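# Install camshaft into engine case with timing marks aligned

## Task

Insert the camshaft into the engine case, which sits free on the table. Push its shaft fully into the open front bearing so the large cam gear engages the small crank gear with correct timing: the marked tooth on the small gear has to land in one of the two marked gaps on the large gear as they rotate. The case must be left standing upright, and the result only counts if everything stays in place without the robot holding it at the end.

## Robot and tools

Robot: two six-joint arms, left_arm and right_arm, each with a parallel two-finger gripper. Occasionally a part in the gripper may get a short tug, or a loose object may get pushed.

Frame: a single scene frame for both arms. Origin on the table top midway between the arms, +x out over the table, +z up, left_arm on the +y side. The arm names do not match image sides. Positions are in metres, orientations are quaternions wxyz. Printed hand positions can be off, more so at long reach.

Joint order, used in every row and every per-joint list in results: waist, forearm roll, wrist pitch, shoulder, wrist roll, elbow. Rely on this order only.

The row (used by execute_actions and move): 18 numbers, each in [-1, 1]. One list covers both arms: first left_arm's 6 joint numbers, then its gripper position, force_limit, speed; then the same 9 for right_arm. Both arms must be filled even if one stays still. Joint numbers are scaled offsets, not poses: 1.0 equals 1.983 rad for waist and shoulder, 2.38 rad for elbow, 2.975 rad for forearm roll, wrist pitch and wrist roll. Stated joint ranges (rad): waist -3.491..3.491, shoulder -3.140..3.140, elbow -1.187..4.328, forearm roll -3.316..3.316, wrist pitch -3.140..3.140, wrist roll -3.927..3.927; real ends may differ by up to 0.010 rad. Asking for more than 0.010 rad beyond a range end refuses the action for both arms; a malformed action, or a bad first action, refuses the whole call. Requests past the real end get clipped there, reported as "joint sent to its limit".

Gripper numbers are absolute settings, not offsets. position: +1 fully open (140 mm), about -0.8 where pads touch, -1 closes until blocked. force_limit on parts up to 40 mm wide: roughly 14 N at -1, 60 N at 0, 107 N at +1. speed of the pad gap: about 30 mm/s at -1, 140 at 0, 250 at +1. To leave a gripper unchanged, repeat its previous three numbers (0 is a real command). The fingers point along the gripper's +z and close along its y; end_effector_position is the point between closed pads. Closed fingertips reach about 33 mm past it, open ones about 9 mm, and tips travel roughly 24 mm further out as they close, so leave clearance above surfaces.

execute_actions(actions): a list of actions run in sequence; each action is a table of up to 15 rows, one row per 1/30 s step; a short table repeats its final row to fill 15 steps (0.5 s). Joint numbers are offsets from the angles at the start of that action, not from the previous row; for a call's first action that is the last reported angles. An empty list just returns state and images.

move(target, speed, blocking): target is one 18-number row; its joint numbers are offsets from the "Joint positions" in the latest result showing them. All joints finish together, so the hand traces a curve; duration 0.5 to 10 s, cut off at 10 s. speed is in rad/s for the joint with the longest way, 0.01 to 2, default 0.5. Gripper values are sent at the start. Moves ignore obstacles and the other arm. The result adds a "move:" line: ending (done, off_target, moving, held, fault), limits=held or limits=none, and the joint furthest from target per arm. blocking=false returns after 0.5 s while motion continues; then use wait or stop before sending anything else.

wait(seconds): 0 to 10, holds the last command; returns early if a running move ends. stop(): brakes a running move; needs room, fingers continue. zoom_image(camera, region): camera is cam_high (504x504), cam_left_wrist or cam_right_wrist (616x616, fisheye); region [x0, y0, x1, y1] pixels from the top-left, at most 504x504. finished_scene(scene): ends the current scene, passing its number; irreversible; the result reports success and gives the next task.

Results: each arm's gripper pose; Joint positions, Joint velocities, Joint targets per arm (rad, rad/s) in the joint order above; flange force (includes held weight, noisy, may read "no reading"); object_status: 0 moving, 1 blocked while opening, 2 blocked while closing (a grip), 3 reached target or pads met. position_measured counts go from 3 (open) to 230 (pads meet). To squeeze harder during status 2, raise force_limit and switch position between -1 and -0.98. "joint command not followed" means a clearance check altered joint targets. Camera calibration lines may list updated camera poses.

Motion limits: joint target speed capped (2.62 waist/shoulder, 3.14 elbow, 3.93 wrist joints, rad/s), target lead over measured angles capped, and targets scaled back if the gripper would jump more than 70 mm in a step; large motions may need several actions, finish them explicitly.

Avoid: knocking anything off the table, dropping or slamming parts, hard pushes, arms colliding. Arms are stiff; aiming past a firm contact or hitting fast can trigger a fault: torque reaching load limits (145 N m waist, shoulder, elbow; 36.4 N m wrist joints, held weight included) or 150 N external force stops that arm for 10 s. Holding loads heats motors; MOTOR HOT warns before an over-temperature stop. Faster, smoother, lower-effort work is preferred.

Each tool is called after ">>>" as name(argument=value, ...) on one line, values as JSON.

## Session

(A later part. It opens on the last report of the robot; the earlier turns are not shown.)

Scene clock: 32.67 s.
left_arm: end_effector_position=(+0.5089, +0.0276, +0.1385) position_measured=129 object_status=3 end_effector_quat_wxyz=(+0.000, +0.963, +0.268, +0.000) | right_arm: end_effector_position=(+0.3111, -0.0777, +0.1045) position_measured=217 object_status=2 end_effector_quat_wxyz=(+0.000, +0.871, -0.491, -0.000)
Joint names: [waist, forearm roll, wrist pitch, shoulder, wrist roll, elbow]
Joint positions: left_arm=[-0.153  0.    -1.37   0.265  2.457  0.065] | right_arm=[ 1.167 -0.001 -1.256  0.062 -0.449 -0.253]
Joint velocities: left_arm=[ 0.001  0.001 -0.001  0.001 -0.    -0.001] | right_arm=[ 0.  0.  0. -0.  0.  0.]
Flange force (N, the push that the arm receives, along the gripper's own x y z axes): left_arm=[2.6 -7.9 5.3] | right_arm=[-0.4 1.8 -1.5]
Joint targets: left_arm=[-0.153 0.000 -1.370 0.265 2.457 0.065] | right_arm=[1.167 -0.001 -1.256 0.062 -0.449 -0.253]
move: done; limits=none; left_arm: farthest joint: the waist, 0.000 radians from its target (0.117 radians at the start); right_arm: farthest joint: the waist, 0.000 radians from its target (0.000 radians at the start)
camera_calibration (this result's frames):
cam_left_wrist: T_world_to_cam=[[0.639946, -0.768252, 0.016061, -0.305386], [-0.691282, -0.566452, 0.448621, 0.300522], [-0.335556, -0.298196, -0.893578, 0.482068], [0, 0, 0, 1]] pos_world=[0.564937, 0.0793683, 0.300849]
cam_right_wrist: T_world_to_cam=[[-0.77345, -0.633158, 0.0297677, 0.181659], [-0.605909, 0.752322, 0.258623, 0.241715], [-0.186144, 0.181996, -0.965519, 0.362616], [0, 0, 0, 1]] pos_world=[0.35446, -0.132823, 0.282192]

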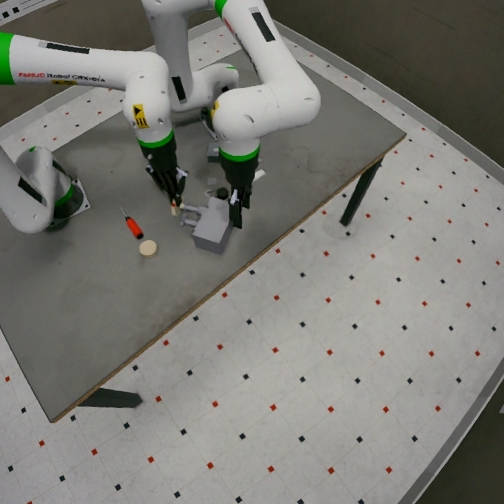

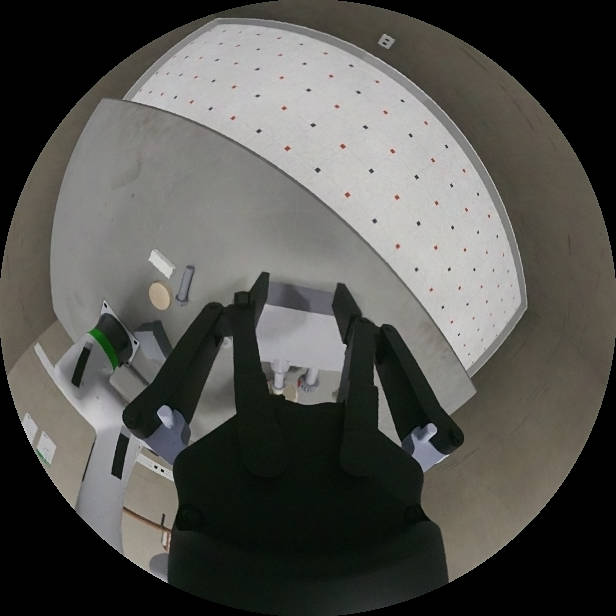

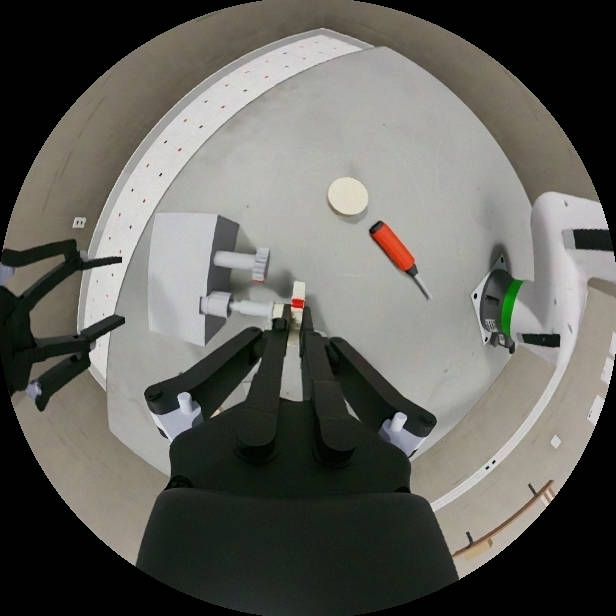

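>>> move(target=[0,0,0.0561,0.0261,0,-0.0487,0,0,0,0.0032,0,0,-0.0076,-0.0021,-0.0065,-1,0.3,-1], speed=0.2)

>>> move(target=[-0.0262,0,0.0006,-0.0028,0.0175,-0.003,0,0,0,0,0,0,0,0,0,-1,0.3,-1], speed=0.03)

>>> zoom_image(camera="cam_right_wrist", region=[100,200,340,360])

Scene clock: 34.23 s.
left_arm: end_effector_position=(+0.5087, +0.0276, +0.0633) position_measured=129 object_status=3 end_effector_quat_wxyz=(-0.000, +0.963, +0.268, -0.000) | right_arm: end_effector_position=(+0.3058, -0.0809, +0.1047) position_measured=217 object_status=2 end_effector_quat_wxyz=(+0.000, +0.871, -0.491, -0.000)
Joint names: [waist, forearm roll, wrist pitch, shoulder, wrist roll, elbow]
Joint positions: left_arm=[-0.153  0.    -1.203  0.317  2.457 -0.051] | right_arm=[ 1.174 -0.001 -1.256  0.047 -0.455 -0.268]
Joint velocities: left_arm=[-0.001  0.001 -0.     0.001 -0.    -0.001] | right_arm=[-0.     0.001  0.001  0.    -0.    -0.   ]
Flange force (N, the push that the arm receives, along the gripper's own x y z axes): left_arm=[1.4 -9.0 6.9] | right_arm=[0.2 -2.5 -1.4]
Joint targets: left_arm=[-0.153 0.000 -1.203 0.317 2.457 -0.051] | right_arm=[1.174 -0.001 -1.256 0.047 -0.455 -0.268]
move: done; limits=none; left_arm: farthest joint: the waist, 0.000 radians from its target (0.000 radians at the start); right_arm: farthest joint: the waist, 0.000 radians from its target (0.006 radians at the start)
camera_calibration (this result's frames):
cam_left_wrist: T_world_to_cam=[[0.639993, -0.768226, 0.0153912, -0.304047], [-0.690914, -0.56659, 0.449013, 0.333983], [-0.336223, -0.297999, -0.893393, 0.415135], [0, 0, 0, 1]] pos_world=[0.56492, 0.0793646, 0.225596]
cam_right_wrist: T_world_to_cam=[[-0.773381, -0.633225, 0.0301488, 0.175477], [-0.605928, 0.752349, 0.258499, 0.240866], [-0.18637, 0.18165, -0.965541, 0.362417], [0, 0, 0, 1]] pos_world=[0.349202, -0.135932, 0.282375]

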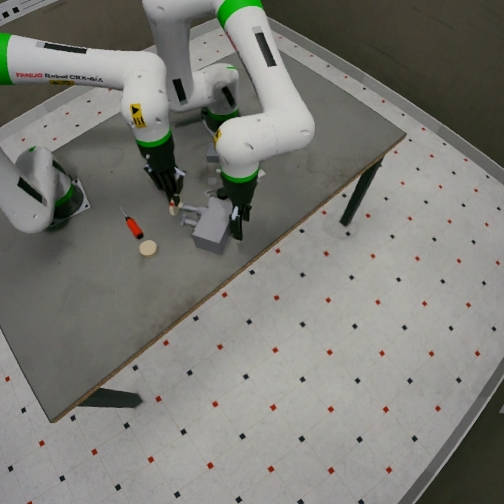

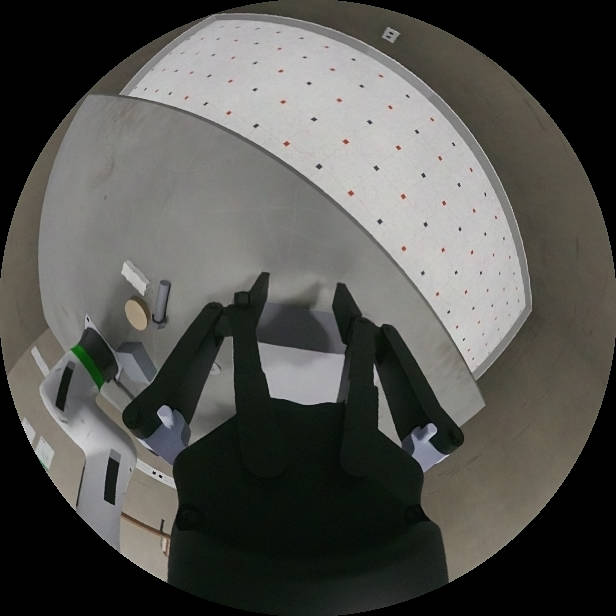

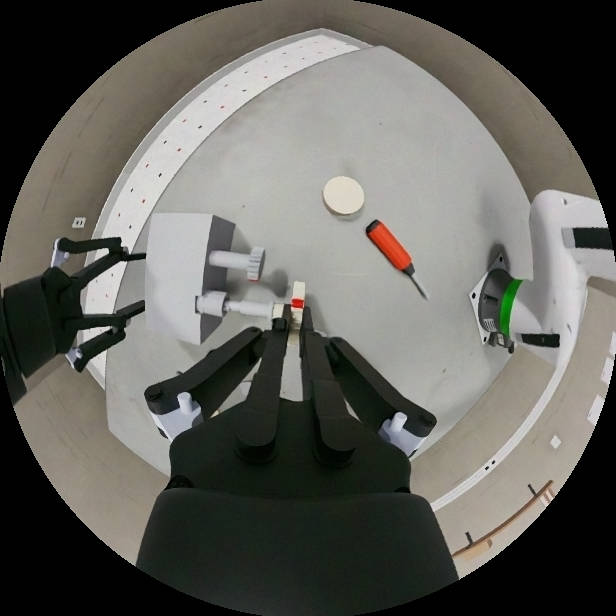

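Scene clock: 36.20 s.
left_arm: end_effector_position=(+0.4904, +0.0053, +0.0634) position_measured=129 object_status=3 end_effector_quat_wxyz=(-0.000, +0.963, +0.268, -0.000) | right_arm: end_effector_position=(+0.3058, -0.0809, +0.1047) position_measured=217 object_status=2 end_effector_quat_wxyz=(+0.000, +0.871, -0.491, -0.000)
Joint names: [waist, forearm roll, wrist pitch, shoulder, wrist roll, elbow]
Joint positions: left_arm=[-0.205  0.    -1.201  0.312  2.509 -0.058] | right_arm=[ 1.174 -0.001 -1.256  0.047 -0.455 -0.268]
Joint velocities: left_arm=[-0.    -0.001  0.001  0.     0.     0.001] | right_arm=[ 0.    -0.002 -0.     0.    -0.     0.   ]
Flange force (N, the push that the arm receives, along the gripper's own x y z axes): left_arm=[10.6 -10.8 3.4] | right_arm=[5.8 -0.7 -1.9]
Joint targets: left_arm=[-0.205 0.000 -1.201 0.312 2.509 -0.058] | right_arm=[1.174 -0.001 -1.256 0.047 -0.455 -0.268]
move: done; limits=none; left_arm: farthest joint: the waist, 0.000 radians from its target (0.052 radians at the start); right_arm: farthest joint: the waist, 0.000 radians from its target (0.000 radians at the start)
camera_calibration (this result's frames):
cam_left_wrist: T_world_to_cam=[[0.640074, -0.768156, 0.0155361, -0.309462], [-0.690933, -0.566647, 0.448914, 0.308647], [-0.336032, -0.298072, -0.89344, 0.402286], [0, 0, 0, 1]] pos_world=[0.546514, 0.057089, 0.22567]
cam_right_wrist: T_world_to_cam=[[-0.773399, -0.633202, 0.0301636, 0.175474], [-0.605904, 0.752371, 0.258494, 0.240865], [-0.186373, 0.181643, -0.965542, 0.362412], [0, 0, 0, 1]] pos_world=[0.349196, -0.135939, 0.282369]

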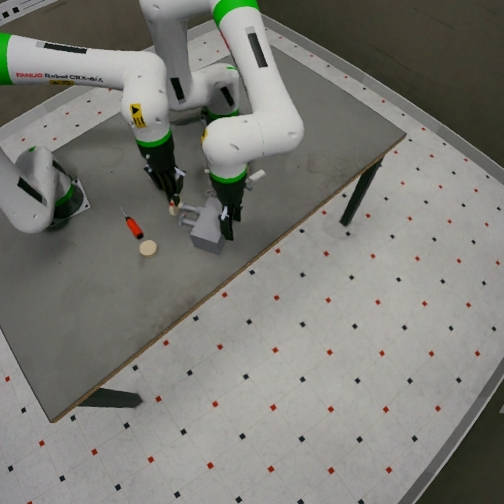

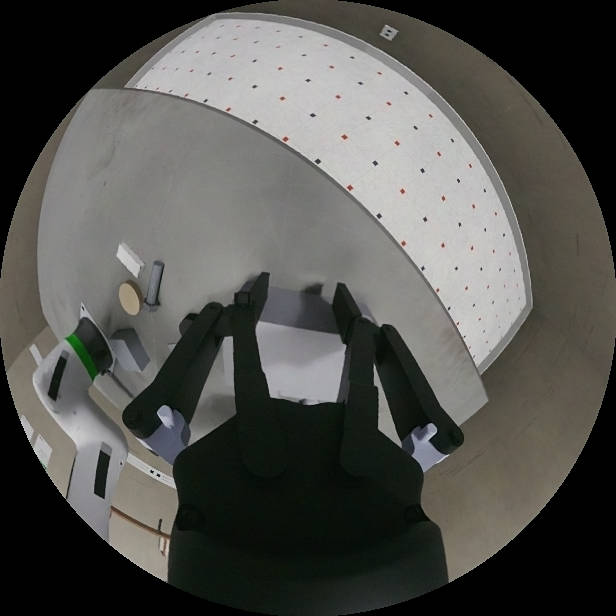

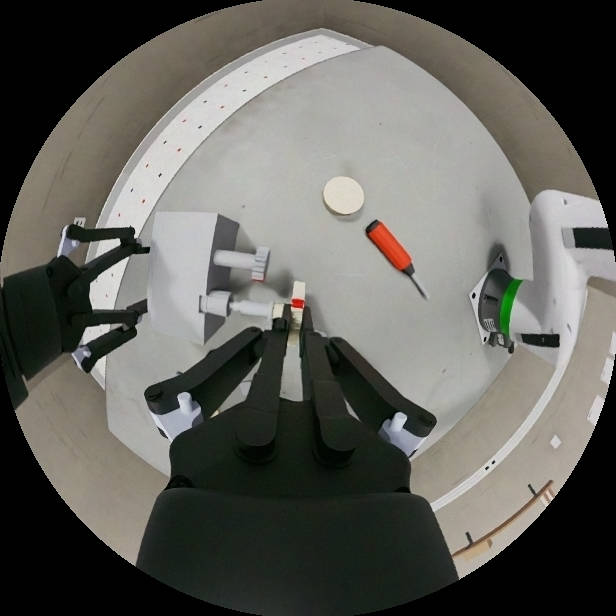

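Region (100, 200, 340, 360) of cam_right_wrist's 616x616 image, scaled by 2.100, with more detail than that image has.

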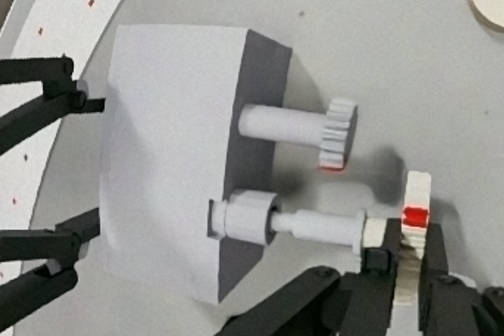

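>>> move(target=[0,0,0,0,0,0,0,0,0,-0.0021,0,0,-0.0004,0.0014,-0.0003,-1,0.3,-1], speed=0.01)

>>> move(target=[0,0,0,0,0,0,0,0,0,-0.0016,0,0,0.0038,0.001,0.0033,-1,0.3,-1], speed=0.01)

>>> zoom_image(camera="cam_right_wrist", region=[190,240,320,340])

Scene clock: 37.10 s.
left_arm: end_effector_position=(+0.4904, +0.0053, +0.0634) position_measured=129 object_status=3 end_effector_quat_wxyz=(-0.000, +0.963, +0.268, -0.000) | right_arm: end_effector_position=(+0.3068, -0.0826, +0.1047) position_measured=217 object_status=2 end_effector_quat_wxyz=(+0.000, +0.871, -0.491, -0.000)
Joint names: [waist, forearm roll, wrist pitch, shoulder, wrist roll, elbow]
Joint positions: left_arm=[-0.205  0.    -1.201  0.312  2.509 -0.058] | right_arm=[ 1.17  -0.001 -1.256  0.046 -0.451 -0.269]
Joint velocities: left_arm=[ 0.    -0.001  0.001 -0.001  0.    -0.   ] | right_arm=[ 0.001 -0.001 -0.002  0.     0.    -0.   ]
Flange force (N, the push that the arm receives, along the gripper's own x y z axes): left_arm=[11.8 -10.4 2.9] | right_arm=[-0.8 -0.1 -0.6]
Joint targets: left_arm=[-0.205 0.000 -1.201 0.312 2.509 -0.058] | right_arm=[1.170 -0.001 -1.256 0.046 -0.451 -0.269]
move: done; limits=none; left_arm: farthest joint: the waist, 0.000 radians from its target (0.000 radians at the start); right_arm: farthest joint: the waist, 0.000 radians from its target (0.004 radians at the start)
camera_calibration (this result's frames):
cam_left_wrist: T_world_to_cam=[[0.640069, -0.76816, 0.0155387, -0.309462], [-0.690937, -0.566643, 0.448912, 0.308647], [-0.336031, -0.298071, -0.893441, 0.402284], [0, 0, 0, 1]] pos_world=[0.546513, 0.057086, 0.22567]
cam_right_wrist: T_world_to_cam=[[-0.773399, -0.633206, 0.030086, 0.175242], [-0.605917, 0.752351, 0.258522, 0.242735], [-0.186333, 0.181711, -0.965537, 0.362947], [0, 0, 0, 1]] pos_world=[0.350238, -0.137609, 0.282414]

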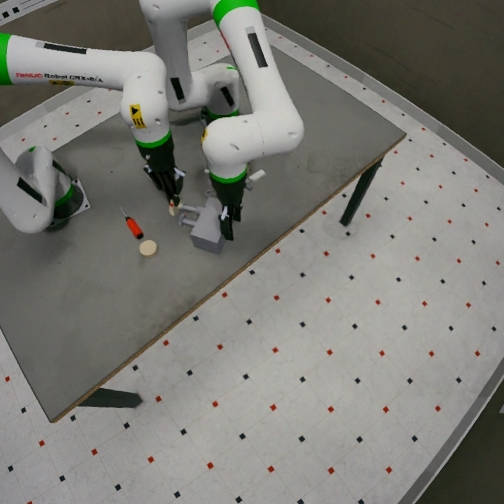

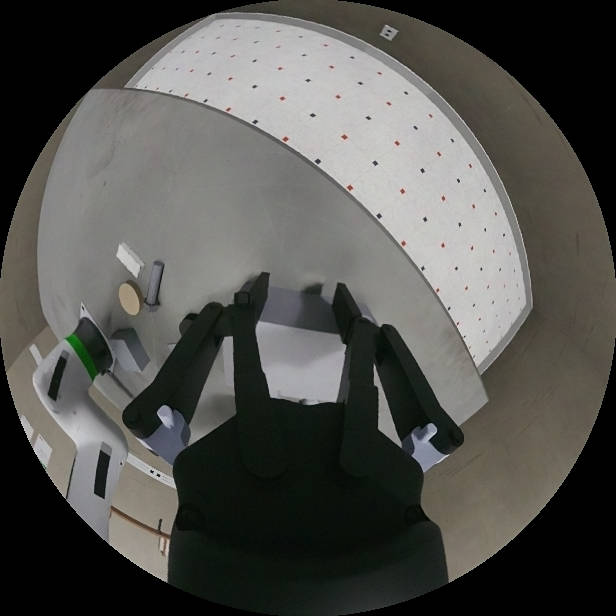

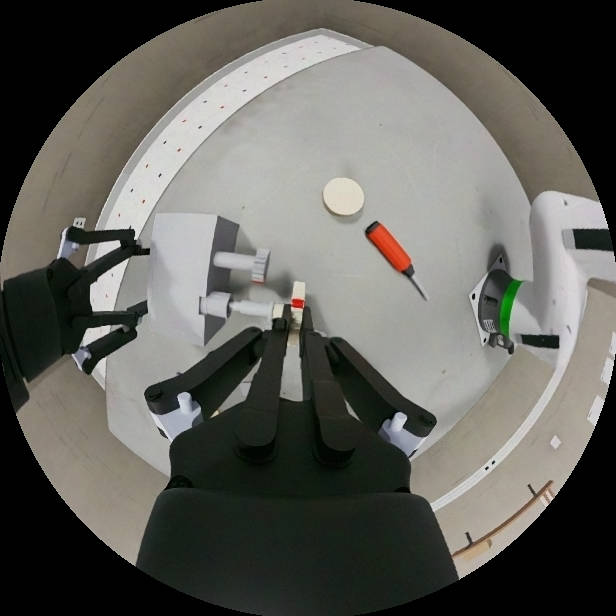

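Scene clock: 38.10 s.
left_arm: end_effector_position=(+0.4904, +0.0054, +0.0634) position_measured=129 object_status=3 end_effector_quat_wxyz=(-0.000, +0.963, +0.268, -0.000) | right_arm: end_effector_position=(+0.3094, -0.0811, +0.1047) position_measured=217 object_status=2 end_effector_quat_wxyz=(+0.000, +0.871, -0.491, -0.000)
Joint names: [waist, forearm roll, wrist pitch, shoulder, wrist roll, elbow]
Joint positions: left_arm=[-0.205  0.    -1.201  0.312  2.509 -0.058] | right_arm=[ 1.166 -0.001 -1.257  0.053 -0.448 -0.261]
Joint velocities: left_arm=[ 0.    -0.    -0.001  0.002 -0.    -0.002] | right_arm=[-0.    -0.001  0.003  0.     0.     0.   ]
Flange force (N, the push that the arm receives, along the gripper's own x y z axes): left_arm=[41.2 -6.9 2.5] | right_arm=[1.1 51.3 -24.2]
Joint targets: left_arm=[-0.205 0.000 -1.201 0.312 2.509 -0.058] | right_arm=[1.166 -0.001 -1.256 0.053 -0.448 -0.261]
move: done; limits=none; left_arm: farthest joint: the waist, 0.000 radians from its target (0.000 radians at the start); right_arm: farthest joint: the wrist pitch, 0.001 radians from its target (0.000 radians at the start)
camera_calibration (this result's frames):
cam_left_wrist: T_world_to_cam=[[0.640022, -0.768197, 0.015628, -0.309464], [-0.691068, -0.566633, 0.448722, 0.308788], [-0.335852, -0.297992, -0.893535, 0.402229], [0, 0, 0, 1]] pos_world=[0.546546, 0.0571013, 0.225682]
cam_right_wrist: T_world_to_cam=[[-0.773522, -0.633048, 0.0302167, 0.178229], [-0.605742, 0.752495, 0.258511, 0.243137], [-0.186388, 0.18166, -0.965536, 0.363134], [0, 0, 0, 1]] pos_world=[0.352826, -0.136099, 0.282379]

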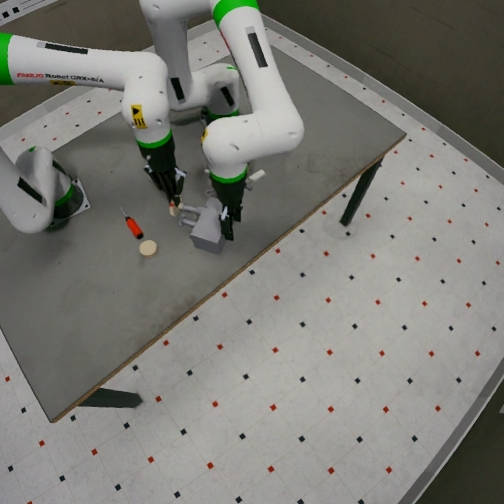

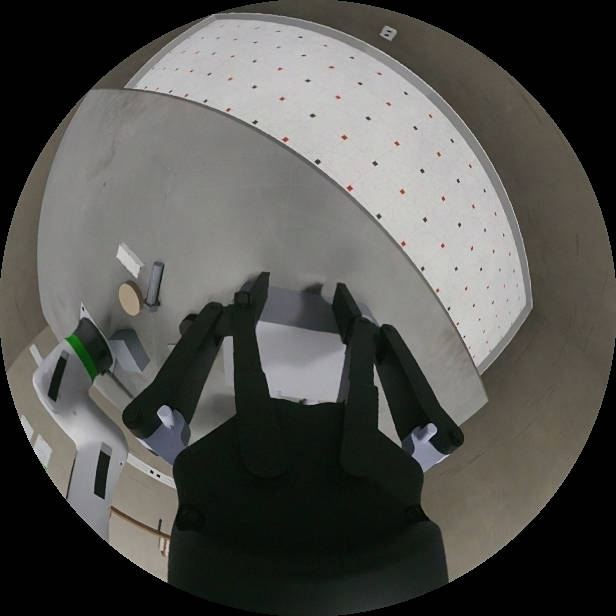

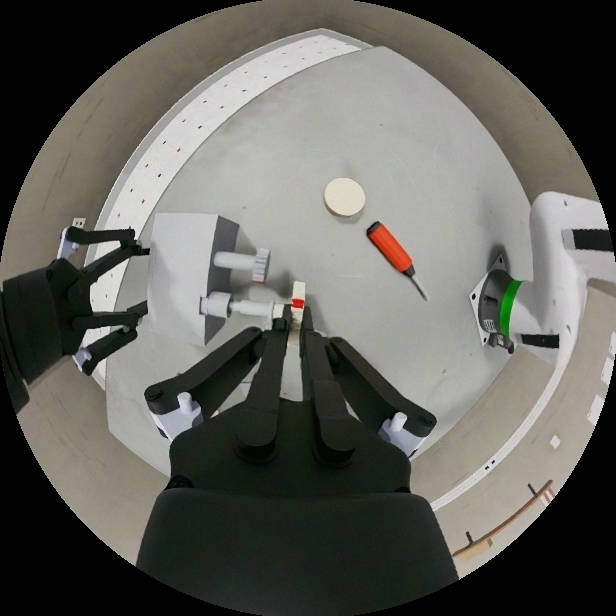

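Region (190, 240, 320, 340) of cam_right_wrist's 616x616 image, scaled by 3.877, with more detail than that image has; it fills the top 388 rows of this view, and the rest is white.

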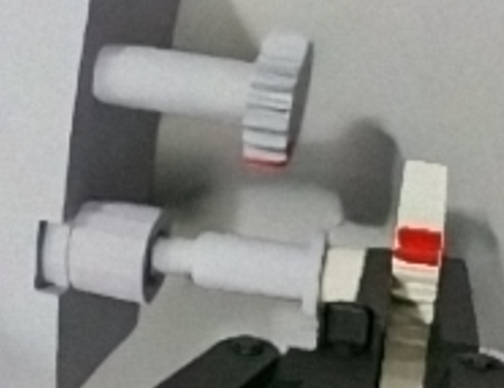

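>>> move(target=[0,0,0,0,0,0,0,0,0,0.001,0,-0.0012,-0.0031,-0.0007,-0.0012,-1,0.3,-1], speed=0.01)

>>> move(target=[0,0,0,0,0,0,0,0,0,-0.0016,0,0,0.0038,0.001,0.0033,-1,0.3,-1], speed=0.01)

Scene clock: 39.10 s.
left_arm: end_effector_position=(+0.4904, +0.0053, +0.0634) position_measured=129 object_status=3 end_effector_quat_wxyz=(-0.000, +0.963, +0.268, -0.000) | right_arm: end_effector_position=(+0.3077, -0.0822, +0.1062) position_measured=217 object_status=2 end_effector_quat_wxyz=(+0.000, +0.871, -0.491, -0.000)
Joint names: [waist, forearm roll, wrist pitch, shoulder, wrist roll, elbow]
Joint positions: left_arm=[-0.205  0.    -1.201  0.312  2.509 -0.058] | right_arm=[ 1.168 -0.001 -1.26   0.047 -0.45  -0.264]
Joint velocities: left_arm=[-0.001 -0.001  0.001 -0.     0.     0.001] | right_arm=[-0.001  0.002 -0.002 -0.     0.    -0.   ]
Flange force (N, the push that the arm receives, along the gripper's own x y z axes): left_arm=[9.2 -4.9 0.8] | right_arm=[0.9 -2.4 0.0]
Joint targets: left_arm=[-0.205 0.000 -1.201 0.312 2.509 -0.058] | right_arm=[1.168 -0.001 -1.260 0.047 -0.450 -0.264]
move: done; limits=none; left_arm: farthest joint: the waist, 0.000 radians from its target (0.000 radians at the start); right_arm: farthest joint: the waist, 0.000 radians from its target (0.002 radians at the start)
camera_calibration (this result's frames):
cam_left_wrist: T_world_to_cam=[[0.64005, -0.768175, 0.0155917, -0.309466], [-0.691001, -0.566639, 0.448819, 0.308708], [-0.335937, -0.298041, -0.893486, 0.402254], [0, 0, 0, 1]] pos_world=[0.546523, 0.05709, 0.22568]
cam_right_wrist: T_world_to_cam=[[-0.773579, -0.632969, 0.0304278, 0.176117], [-0.60564, 0.752602, 0.258439, 0.242532], [-0.186484, 0.181494, -0.965548, 0.364455], [0, 0, 0, 1]] pos_world=[0.351093, -0.1372, 0.28386]

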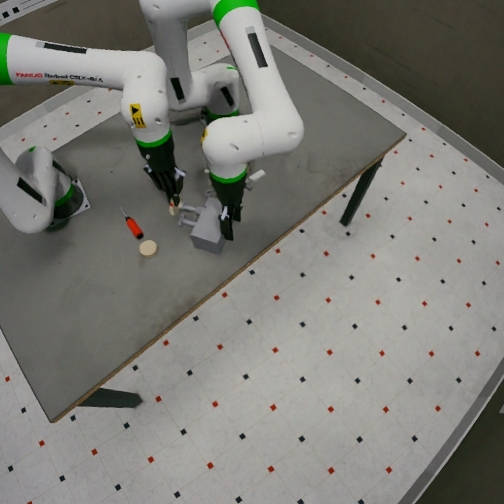

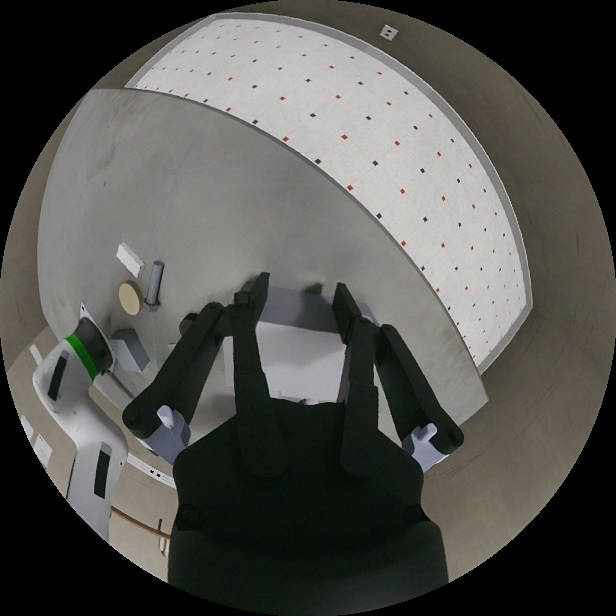

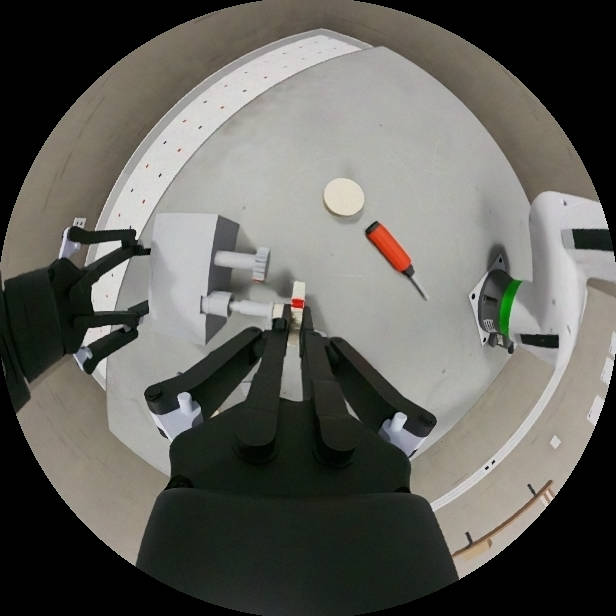

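Scene clock: 40.10 s.
left_arm: end_effector_position=(+0.4904, +0.0053, +0.0634) position_measured=129 object_status=3 end_effector_quat_wxyz=(+0.000, +0.963, +0.268, -0.000) | right_arm: end_effector_position=(+0.3102, -0.0807, +0.1061) position_measured=217 object_status=2 end_effector_quat_wxyz=(+0.001, +0.871, -0.491, -0.001)
Joint names: [waist, forearm roll, wrist pitch, shoulder, wrist roll, elbow]
Joint positions: left_arm=[-0.205  0.    -1.201  0.312  2.509 -0.058] | right_arm=[ 1.165 -0.001 -1.261  0.055 -0.447 -0.256]
Joint velocities: left_arm=[ 0.    -0.     0.001  0.001  0.    -0.002] | right_arm=[-0.001  0.001  0.002  0.    -0.     0.   ]
Flange force (N, the push that the arm receives, along the gripper's own x y z axes): left_arm=[37.9 -2.9 1.4] | right_arm=[0.6 48.2 -32.6]
Joint targets: left_arm=[-0.205 0.000 -1.201 0.312 2.509 -0.058] | right_arm=[1.165 -0.001 -1.260 0.055 -0.447 -0.256]
move: done; limits=none; left_arm: farthest joint: the waist, 0.000 radians from its target (0.000 radians at the start); right_arm: farthest joint: the wrist pitch, 0.001 radians from its target (0.000 radians at the start)
camera_calibration (this result's frames):
cam_left_wrist: T_world_to_cam=[[0.640048, -0.768174, 0.0157306, -0.309523], [-0.691066, -0.566611, 0.448753, 0.308767], [-0.335808, -0.298095, -0.893517, 0.402204], [0, 0, 0, 1]] pos_world=[0.546551, 0.0570783, 0.225685]
cam_right_wrist: T_world_to_cam=[[-0.773719, -0.632788, 0.0306269, 0.179077], [-0.605417, 0.752762, 0.258495, 0.2429], [-0.186628, 0.181461, -0.965527, 0.364652], [0, 0, 0, 1]] pos_world=[0.353665, -0.135699, 0.283808]

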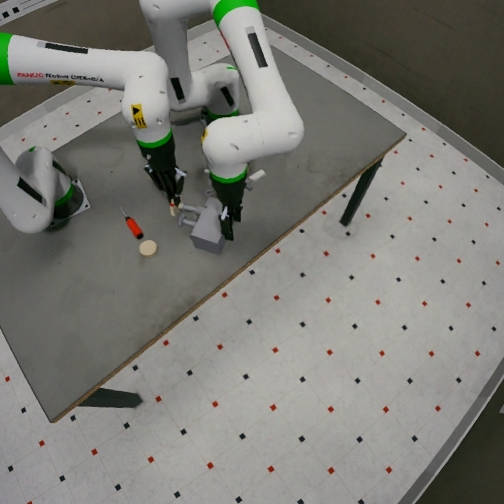

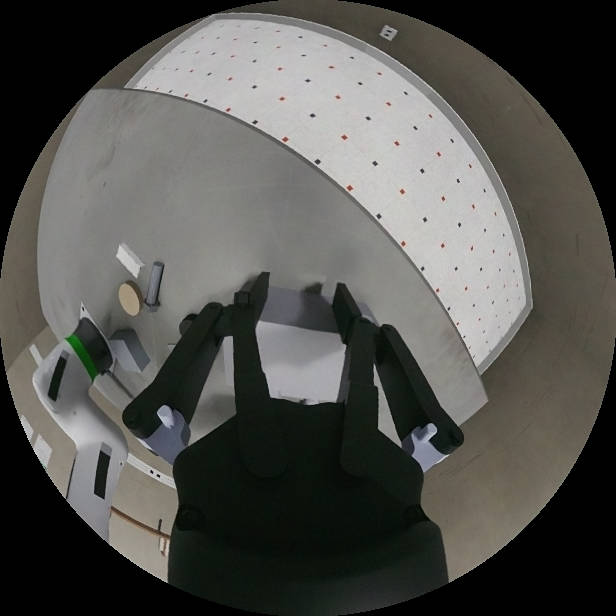

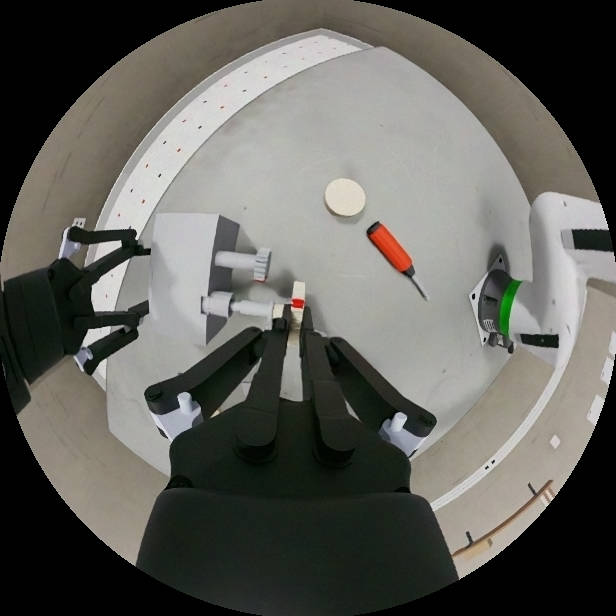

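Progress on chamfer; repeat.

>>> move(target=[0,0,0,0,0,0,0,0,0,0.001,0,-0.0008,-0.0031,-0.0007,-0.0012,-1,0.3,-1], speed=0.01)

>>> move(target=[0,0,0,0,0,0,0,0,0,-0.0016,0,0,0.0038,0.001,0.0033,-1,0.3,-1], speed=0.01)

Scene clock: 41.10 s.
left_arm: end_effector_position=(+0.4904, +0.0052, +0.0634) position_measured=129 object_status=3 end_effector_quat_wxyz=(+0.000, +0.963, +0.268, -0.000) | right_arm: end_effector_position=(+0.3087, -0.0815, +0.1076) position_measured=217 object_status=2 end_effector_quat_wxyz=(+0.000, +0.871, -0.491, -0.000)
Joint names: [waist, forearm roll, wrist pitch, shoulder, wrist roll, elbow]
Joint positions: left_arm=[-0.206  0.    -1.201  0.312  2.509 -0.058] | right_arm=[ 1.167 -0.001 -1.263  0.049 -0.449 -0.259]
Joint velocities: left_arm=[ 0.002  0.001 -0.     0.002  0.     0.   ] | right_arm=[ 0.001  0.001 -0.    -0.     0.    -0.   ]
Flange force (N, the push that the arm receives, along the gripper's own x y z axes): left_arm=[-0.2 -6.2 4.4] | right_arm=[5.6 -6.4 5.0]
Joint targets: left_arm=[-0.205 0.000 -1.201 0.312 2.509 -0.058] | right_arm=[1.167 -0.001 -1.263 0.049 -0.449 -0.259]
move: done; limits=none; left_arm: farthest joint: the waist, 0.001 radians from its target (0.000 radians at the start); right_arm: farthest joint: the waist, 0.000 radians from its target (0.002 radians at the start)
camera_calibration (this result's frames):
cam_left_wrist: T_world_to_cam=[[0.639997, -0.768216, 0.0157367, -0.309517], [-0.69107, -0.566532, 0.448847, 0.308664], [-0.335897, -0.298136, -0.89347, 0.402189], [0, 0, 0, 1]] pos_world=[0.546492, 0.0569995, 0.225672]
cam_right_wrist: T_world_to_cam=[[-0.773798, -0.632733, 0.0297476, 0.177469], [-0.605471, 0.752625, 0.258768, 0.242164], [-0.18612, 0.182223, -0.965481, 0.365835], [0, 0, 0, 1]] pos_world=[0.352038, -0.136632, 0.285263]

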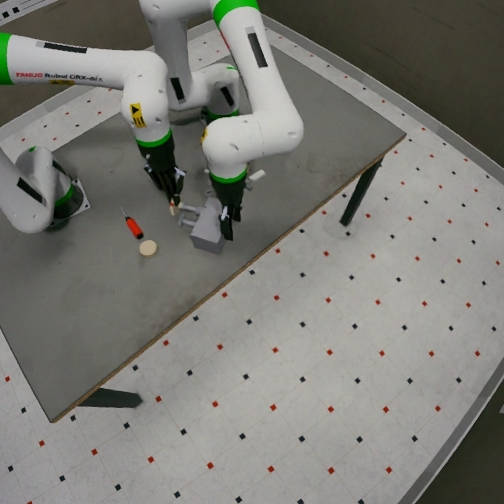

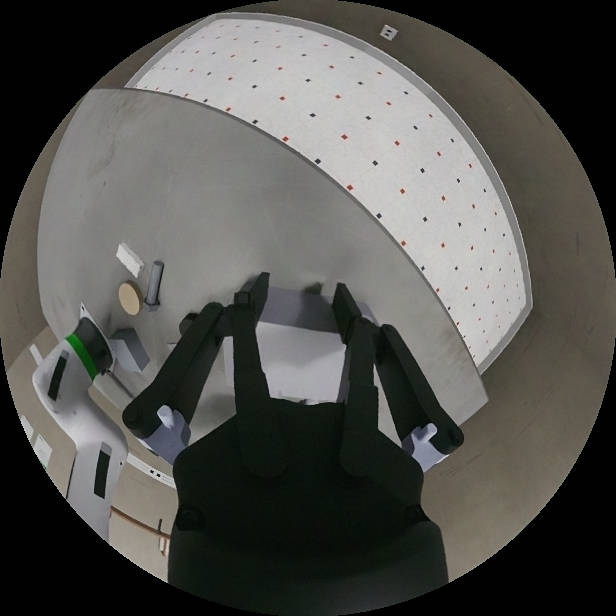

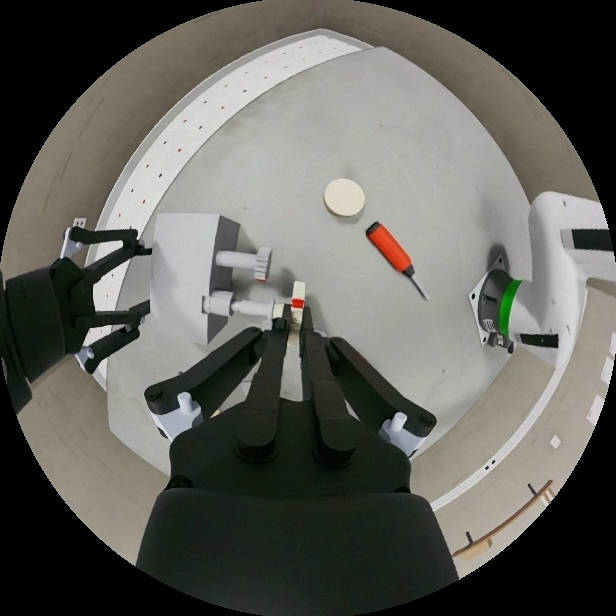

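Scene clock: 42.10 s.
left_arm: end_effector_position=(+0.4904, +0.0052, +0.0634) position_measured=129 object_status=3 end_effector_quat_wxyz=(+0.000, +0.963, +0.268, -0.000) | right_arm: end_effector_position=(+0.3114, -0.0799, +0.1076) position_measured=217 object_status=2 end_effector_quat_wxyz=(-0.000, +0.871, -0.491, -0.000)
Joint names: [waist, forearm roll, wrist pitch, shoulder, wrist roll, elbow]
Joint positions: left_arm=[-0.206  0.    -1.201  0.312  2.509 -0.058] | right_arm=[ 1.164 -0.001 -1.263  0.056 -0.446 -0.251]
Joint velocities: left_arm=[-0.002 -0.001 -0.001 -0.    -0.    -0.   ] | right_arm=[-0.     0.001 -0.001  0.     0.001 -0.   ]
Flange force (N, the push that the arm receives, along the gripper's own x y z axes): left_arm=[-2.0 -4.8 5.3] | right_arm=[3.8 -0.5 2.7]
Joint targets: left_arm=[-0.206 0.000 -1.201 0.312 2.509 -0.058] | right_arm=[1.164 -0.001 -1.263 0.056 -0.446 -0.251]
move: done; limits=none; left_arm: farthest joint: the waist, 0.000 radians from its target (0.000 radians at the start); right_arm: farthest joint: the waist, 0.000 radians from its target (0.003 radians at the start)
camera_calibration (this result's frames):
cam_left_wrist: T_world_to_cam=[[0.639997, -0.768216, 0.015738, -0.309517], [-0.69107, -0.566532, 0.448847, 0.308665], [-0.335895, -0.298137, -0.89347, 0.402189], [0, 0, 0, 1]] pos_world=[0.546492, 0.0569993, 0.225672]
cam_right_wrist: T_world_to_cam=[[-0.773926, -0.632586, 0.0295439, 0.180615], [-0.605354, 0.752698, 0.258827, 0.242558], [-0.185968, 0.182429, -0.965472, 0.36598], [0, 0, 0, 1]] pos_world=[0.354678, -0.135084, 0.285227]

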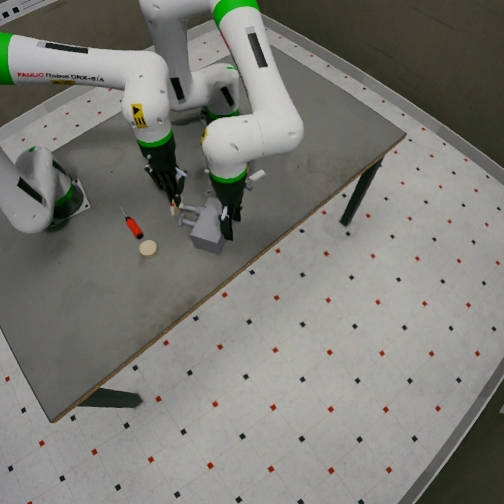

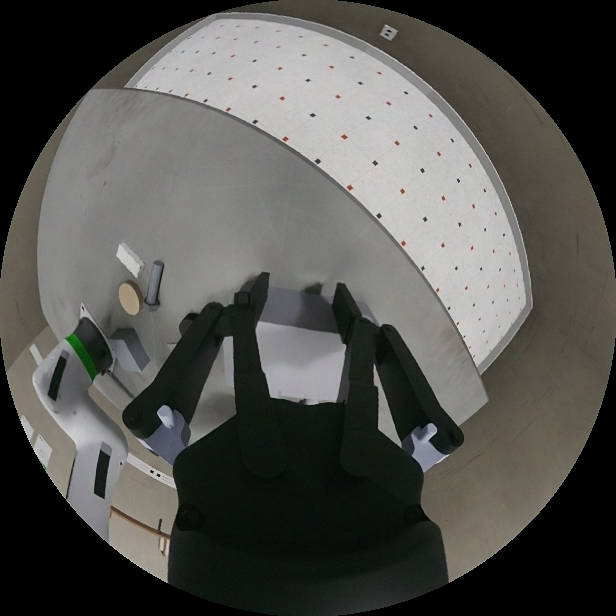

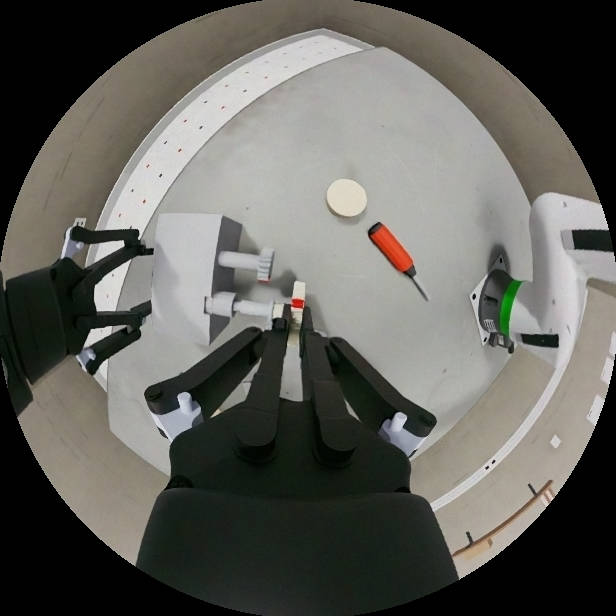

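>>> move(target=[0,0,0,0,0,0,0,0,0,-0.0034,0,-0.0001,0.0075,0.0023,0.0063,-1,0.3,-1], speed=0.01)

>>> zoom_image(camera="cam_right_wrist", region=[190,240,320,340])

Scene clock: 44.03 s.
left_arm: end_effector_position=(+0.4904, +0.0052, +0.0634) position_measured=129 object_status=3 end_effector_quat_wxyz=(+0.000, +0.963, +0.268, -0.000) | right_arm: end_effector_position=(+0.3167, -0.0772, +0.1072) position_measured=217 object_status=2 end_effector_quat_wxyz=(+0.000, +0.871, -0.491, -0.000)
Joint names: [waist, forearm roll, wrist pitch, shoulder, wrist roll, elbow]
Joint positions: left_arm=[-0.206  0.    -1.201  0.312  2.509 -0.058] | right_arm=[ 1.157 -0.001 -1.264  0.071 -0.44  -0.236]
Joint velocities: left_arm=[ 0.001  0.    -0.     0.     0.    -0.001] | right_arm=[ 0. -0.  0.  0.  0. -0.]
Flange force (N, the push that the arm receives, along the gripper's own x y z axes): left_arm=[0.2 -9.1 5.6] | right_arm=[1.2 -2.3 0.0]
Joint targets: left_arm=[-0.206 0.000 -1.201 0.312 2.509 -0.058] | right_arm=[1.157 -0.001 -1.264 0.071 -0.440 -0.236]
move: done; limits=none; left_arm: farthest joint: the waist, 0.000 radians from its target (0.000 radians at the start); right_arm: farthest joint: the waist, 0.000 radians from its target (0.007 radians at the start)
camera_calibration (this result's frames):
cam_left_wrist: T_world_to_cam=[[0.639997, -0.768216, 0.0157382, -0.309517], [-0.691071, -0.566532, 0.448847, 0.308665], [-0.335895, -0.298137, -0.89347, 0.402189], [0, 0, 0, 1]] pos_world=[0.546492, 0.0569993, 0.225672]
cam_right_wrist: T_world_to_cam=[[-0.773859, -0.632661, 0.0296982, 0.186387], [-0.605408, 0.752671, 0.25878, 0.243843], [-0.186073, 0.18228, -0.96548, 0.36617], [0, 0, 0, 1]] pos_world=[0.359996, -0.13236, 0.284893]

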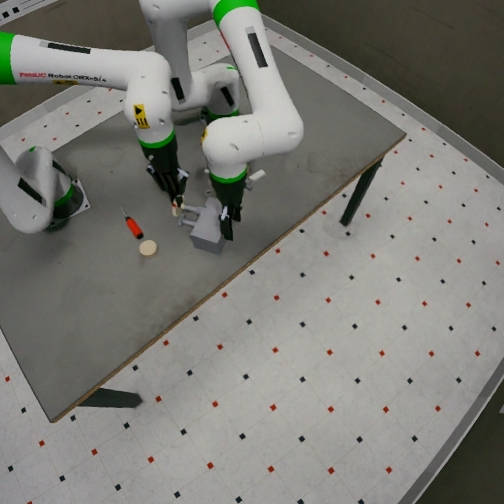

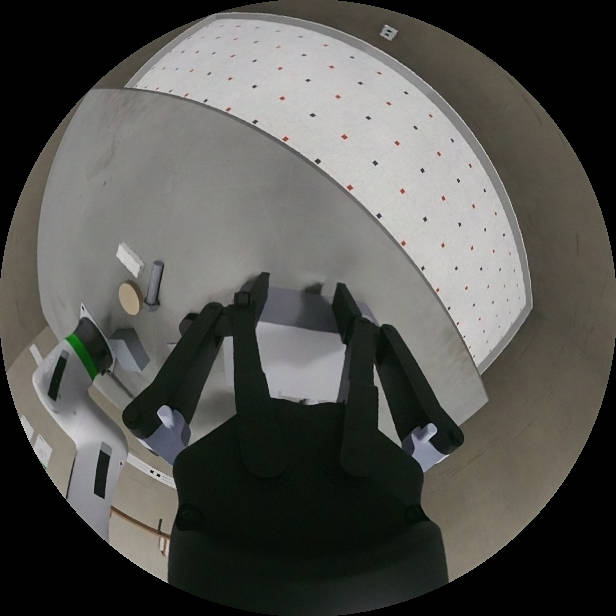

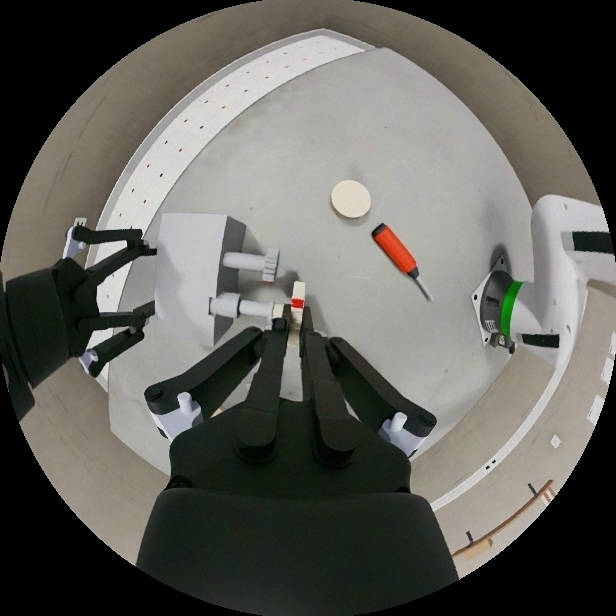

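Region (190, 240, 320, 340) of cam_right_wrist's 616x616 image, scaled by 3.877, with more detail than that image has; it fills the top 388 rows of this view, and the rest is white.

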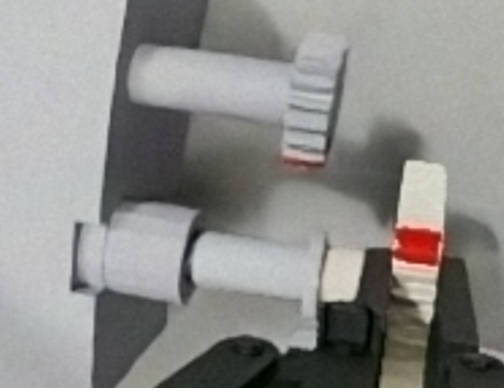

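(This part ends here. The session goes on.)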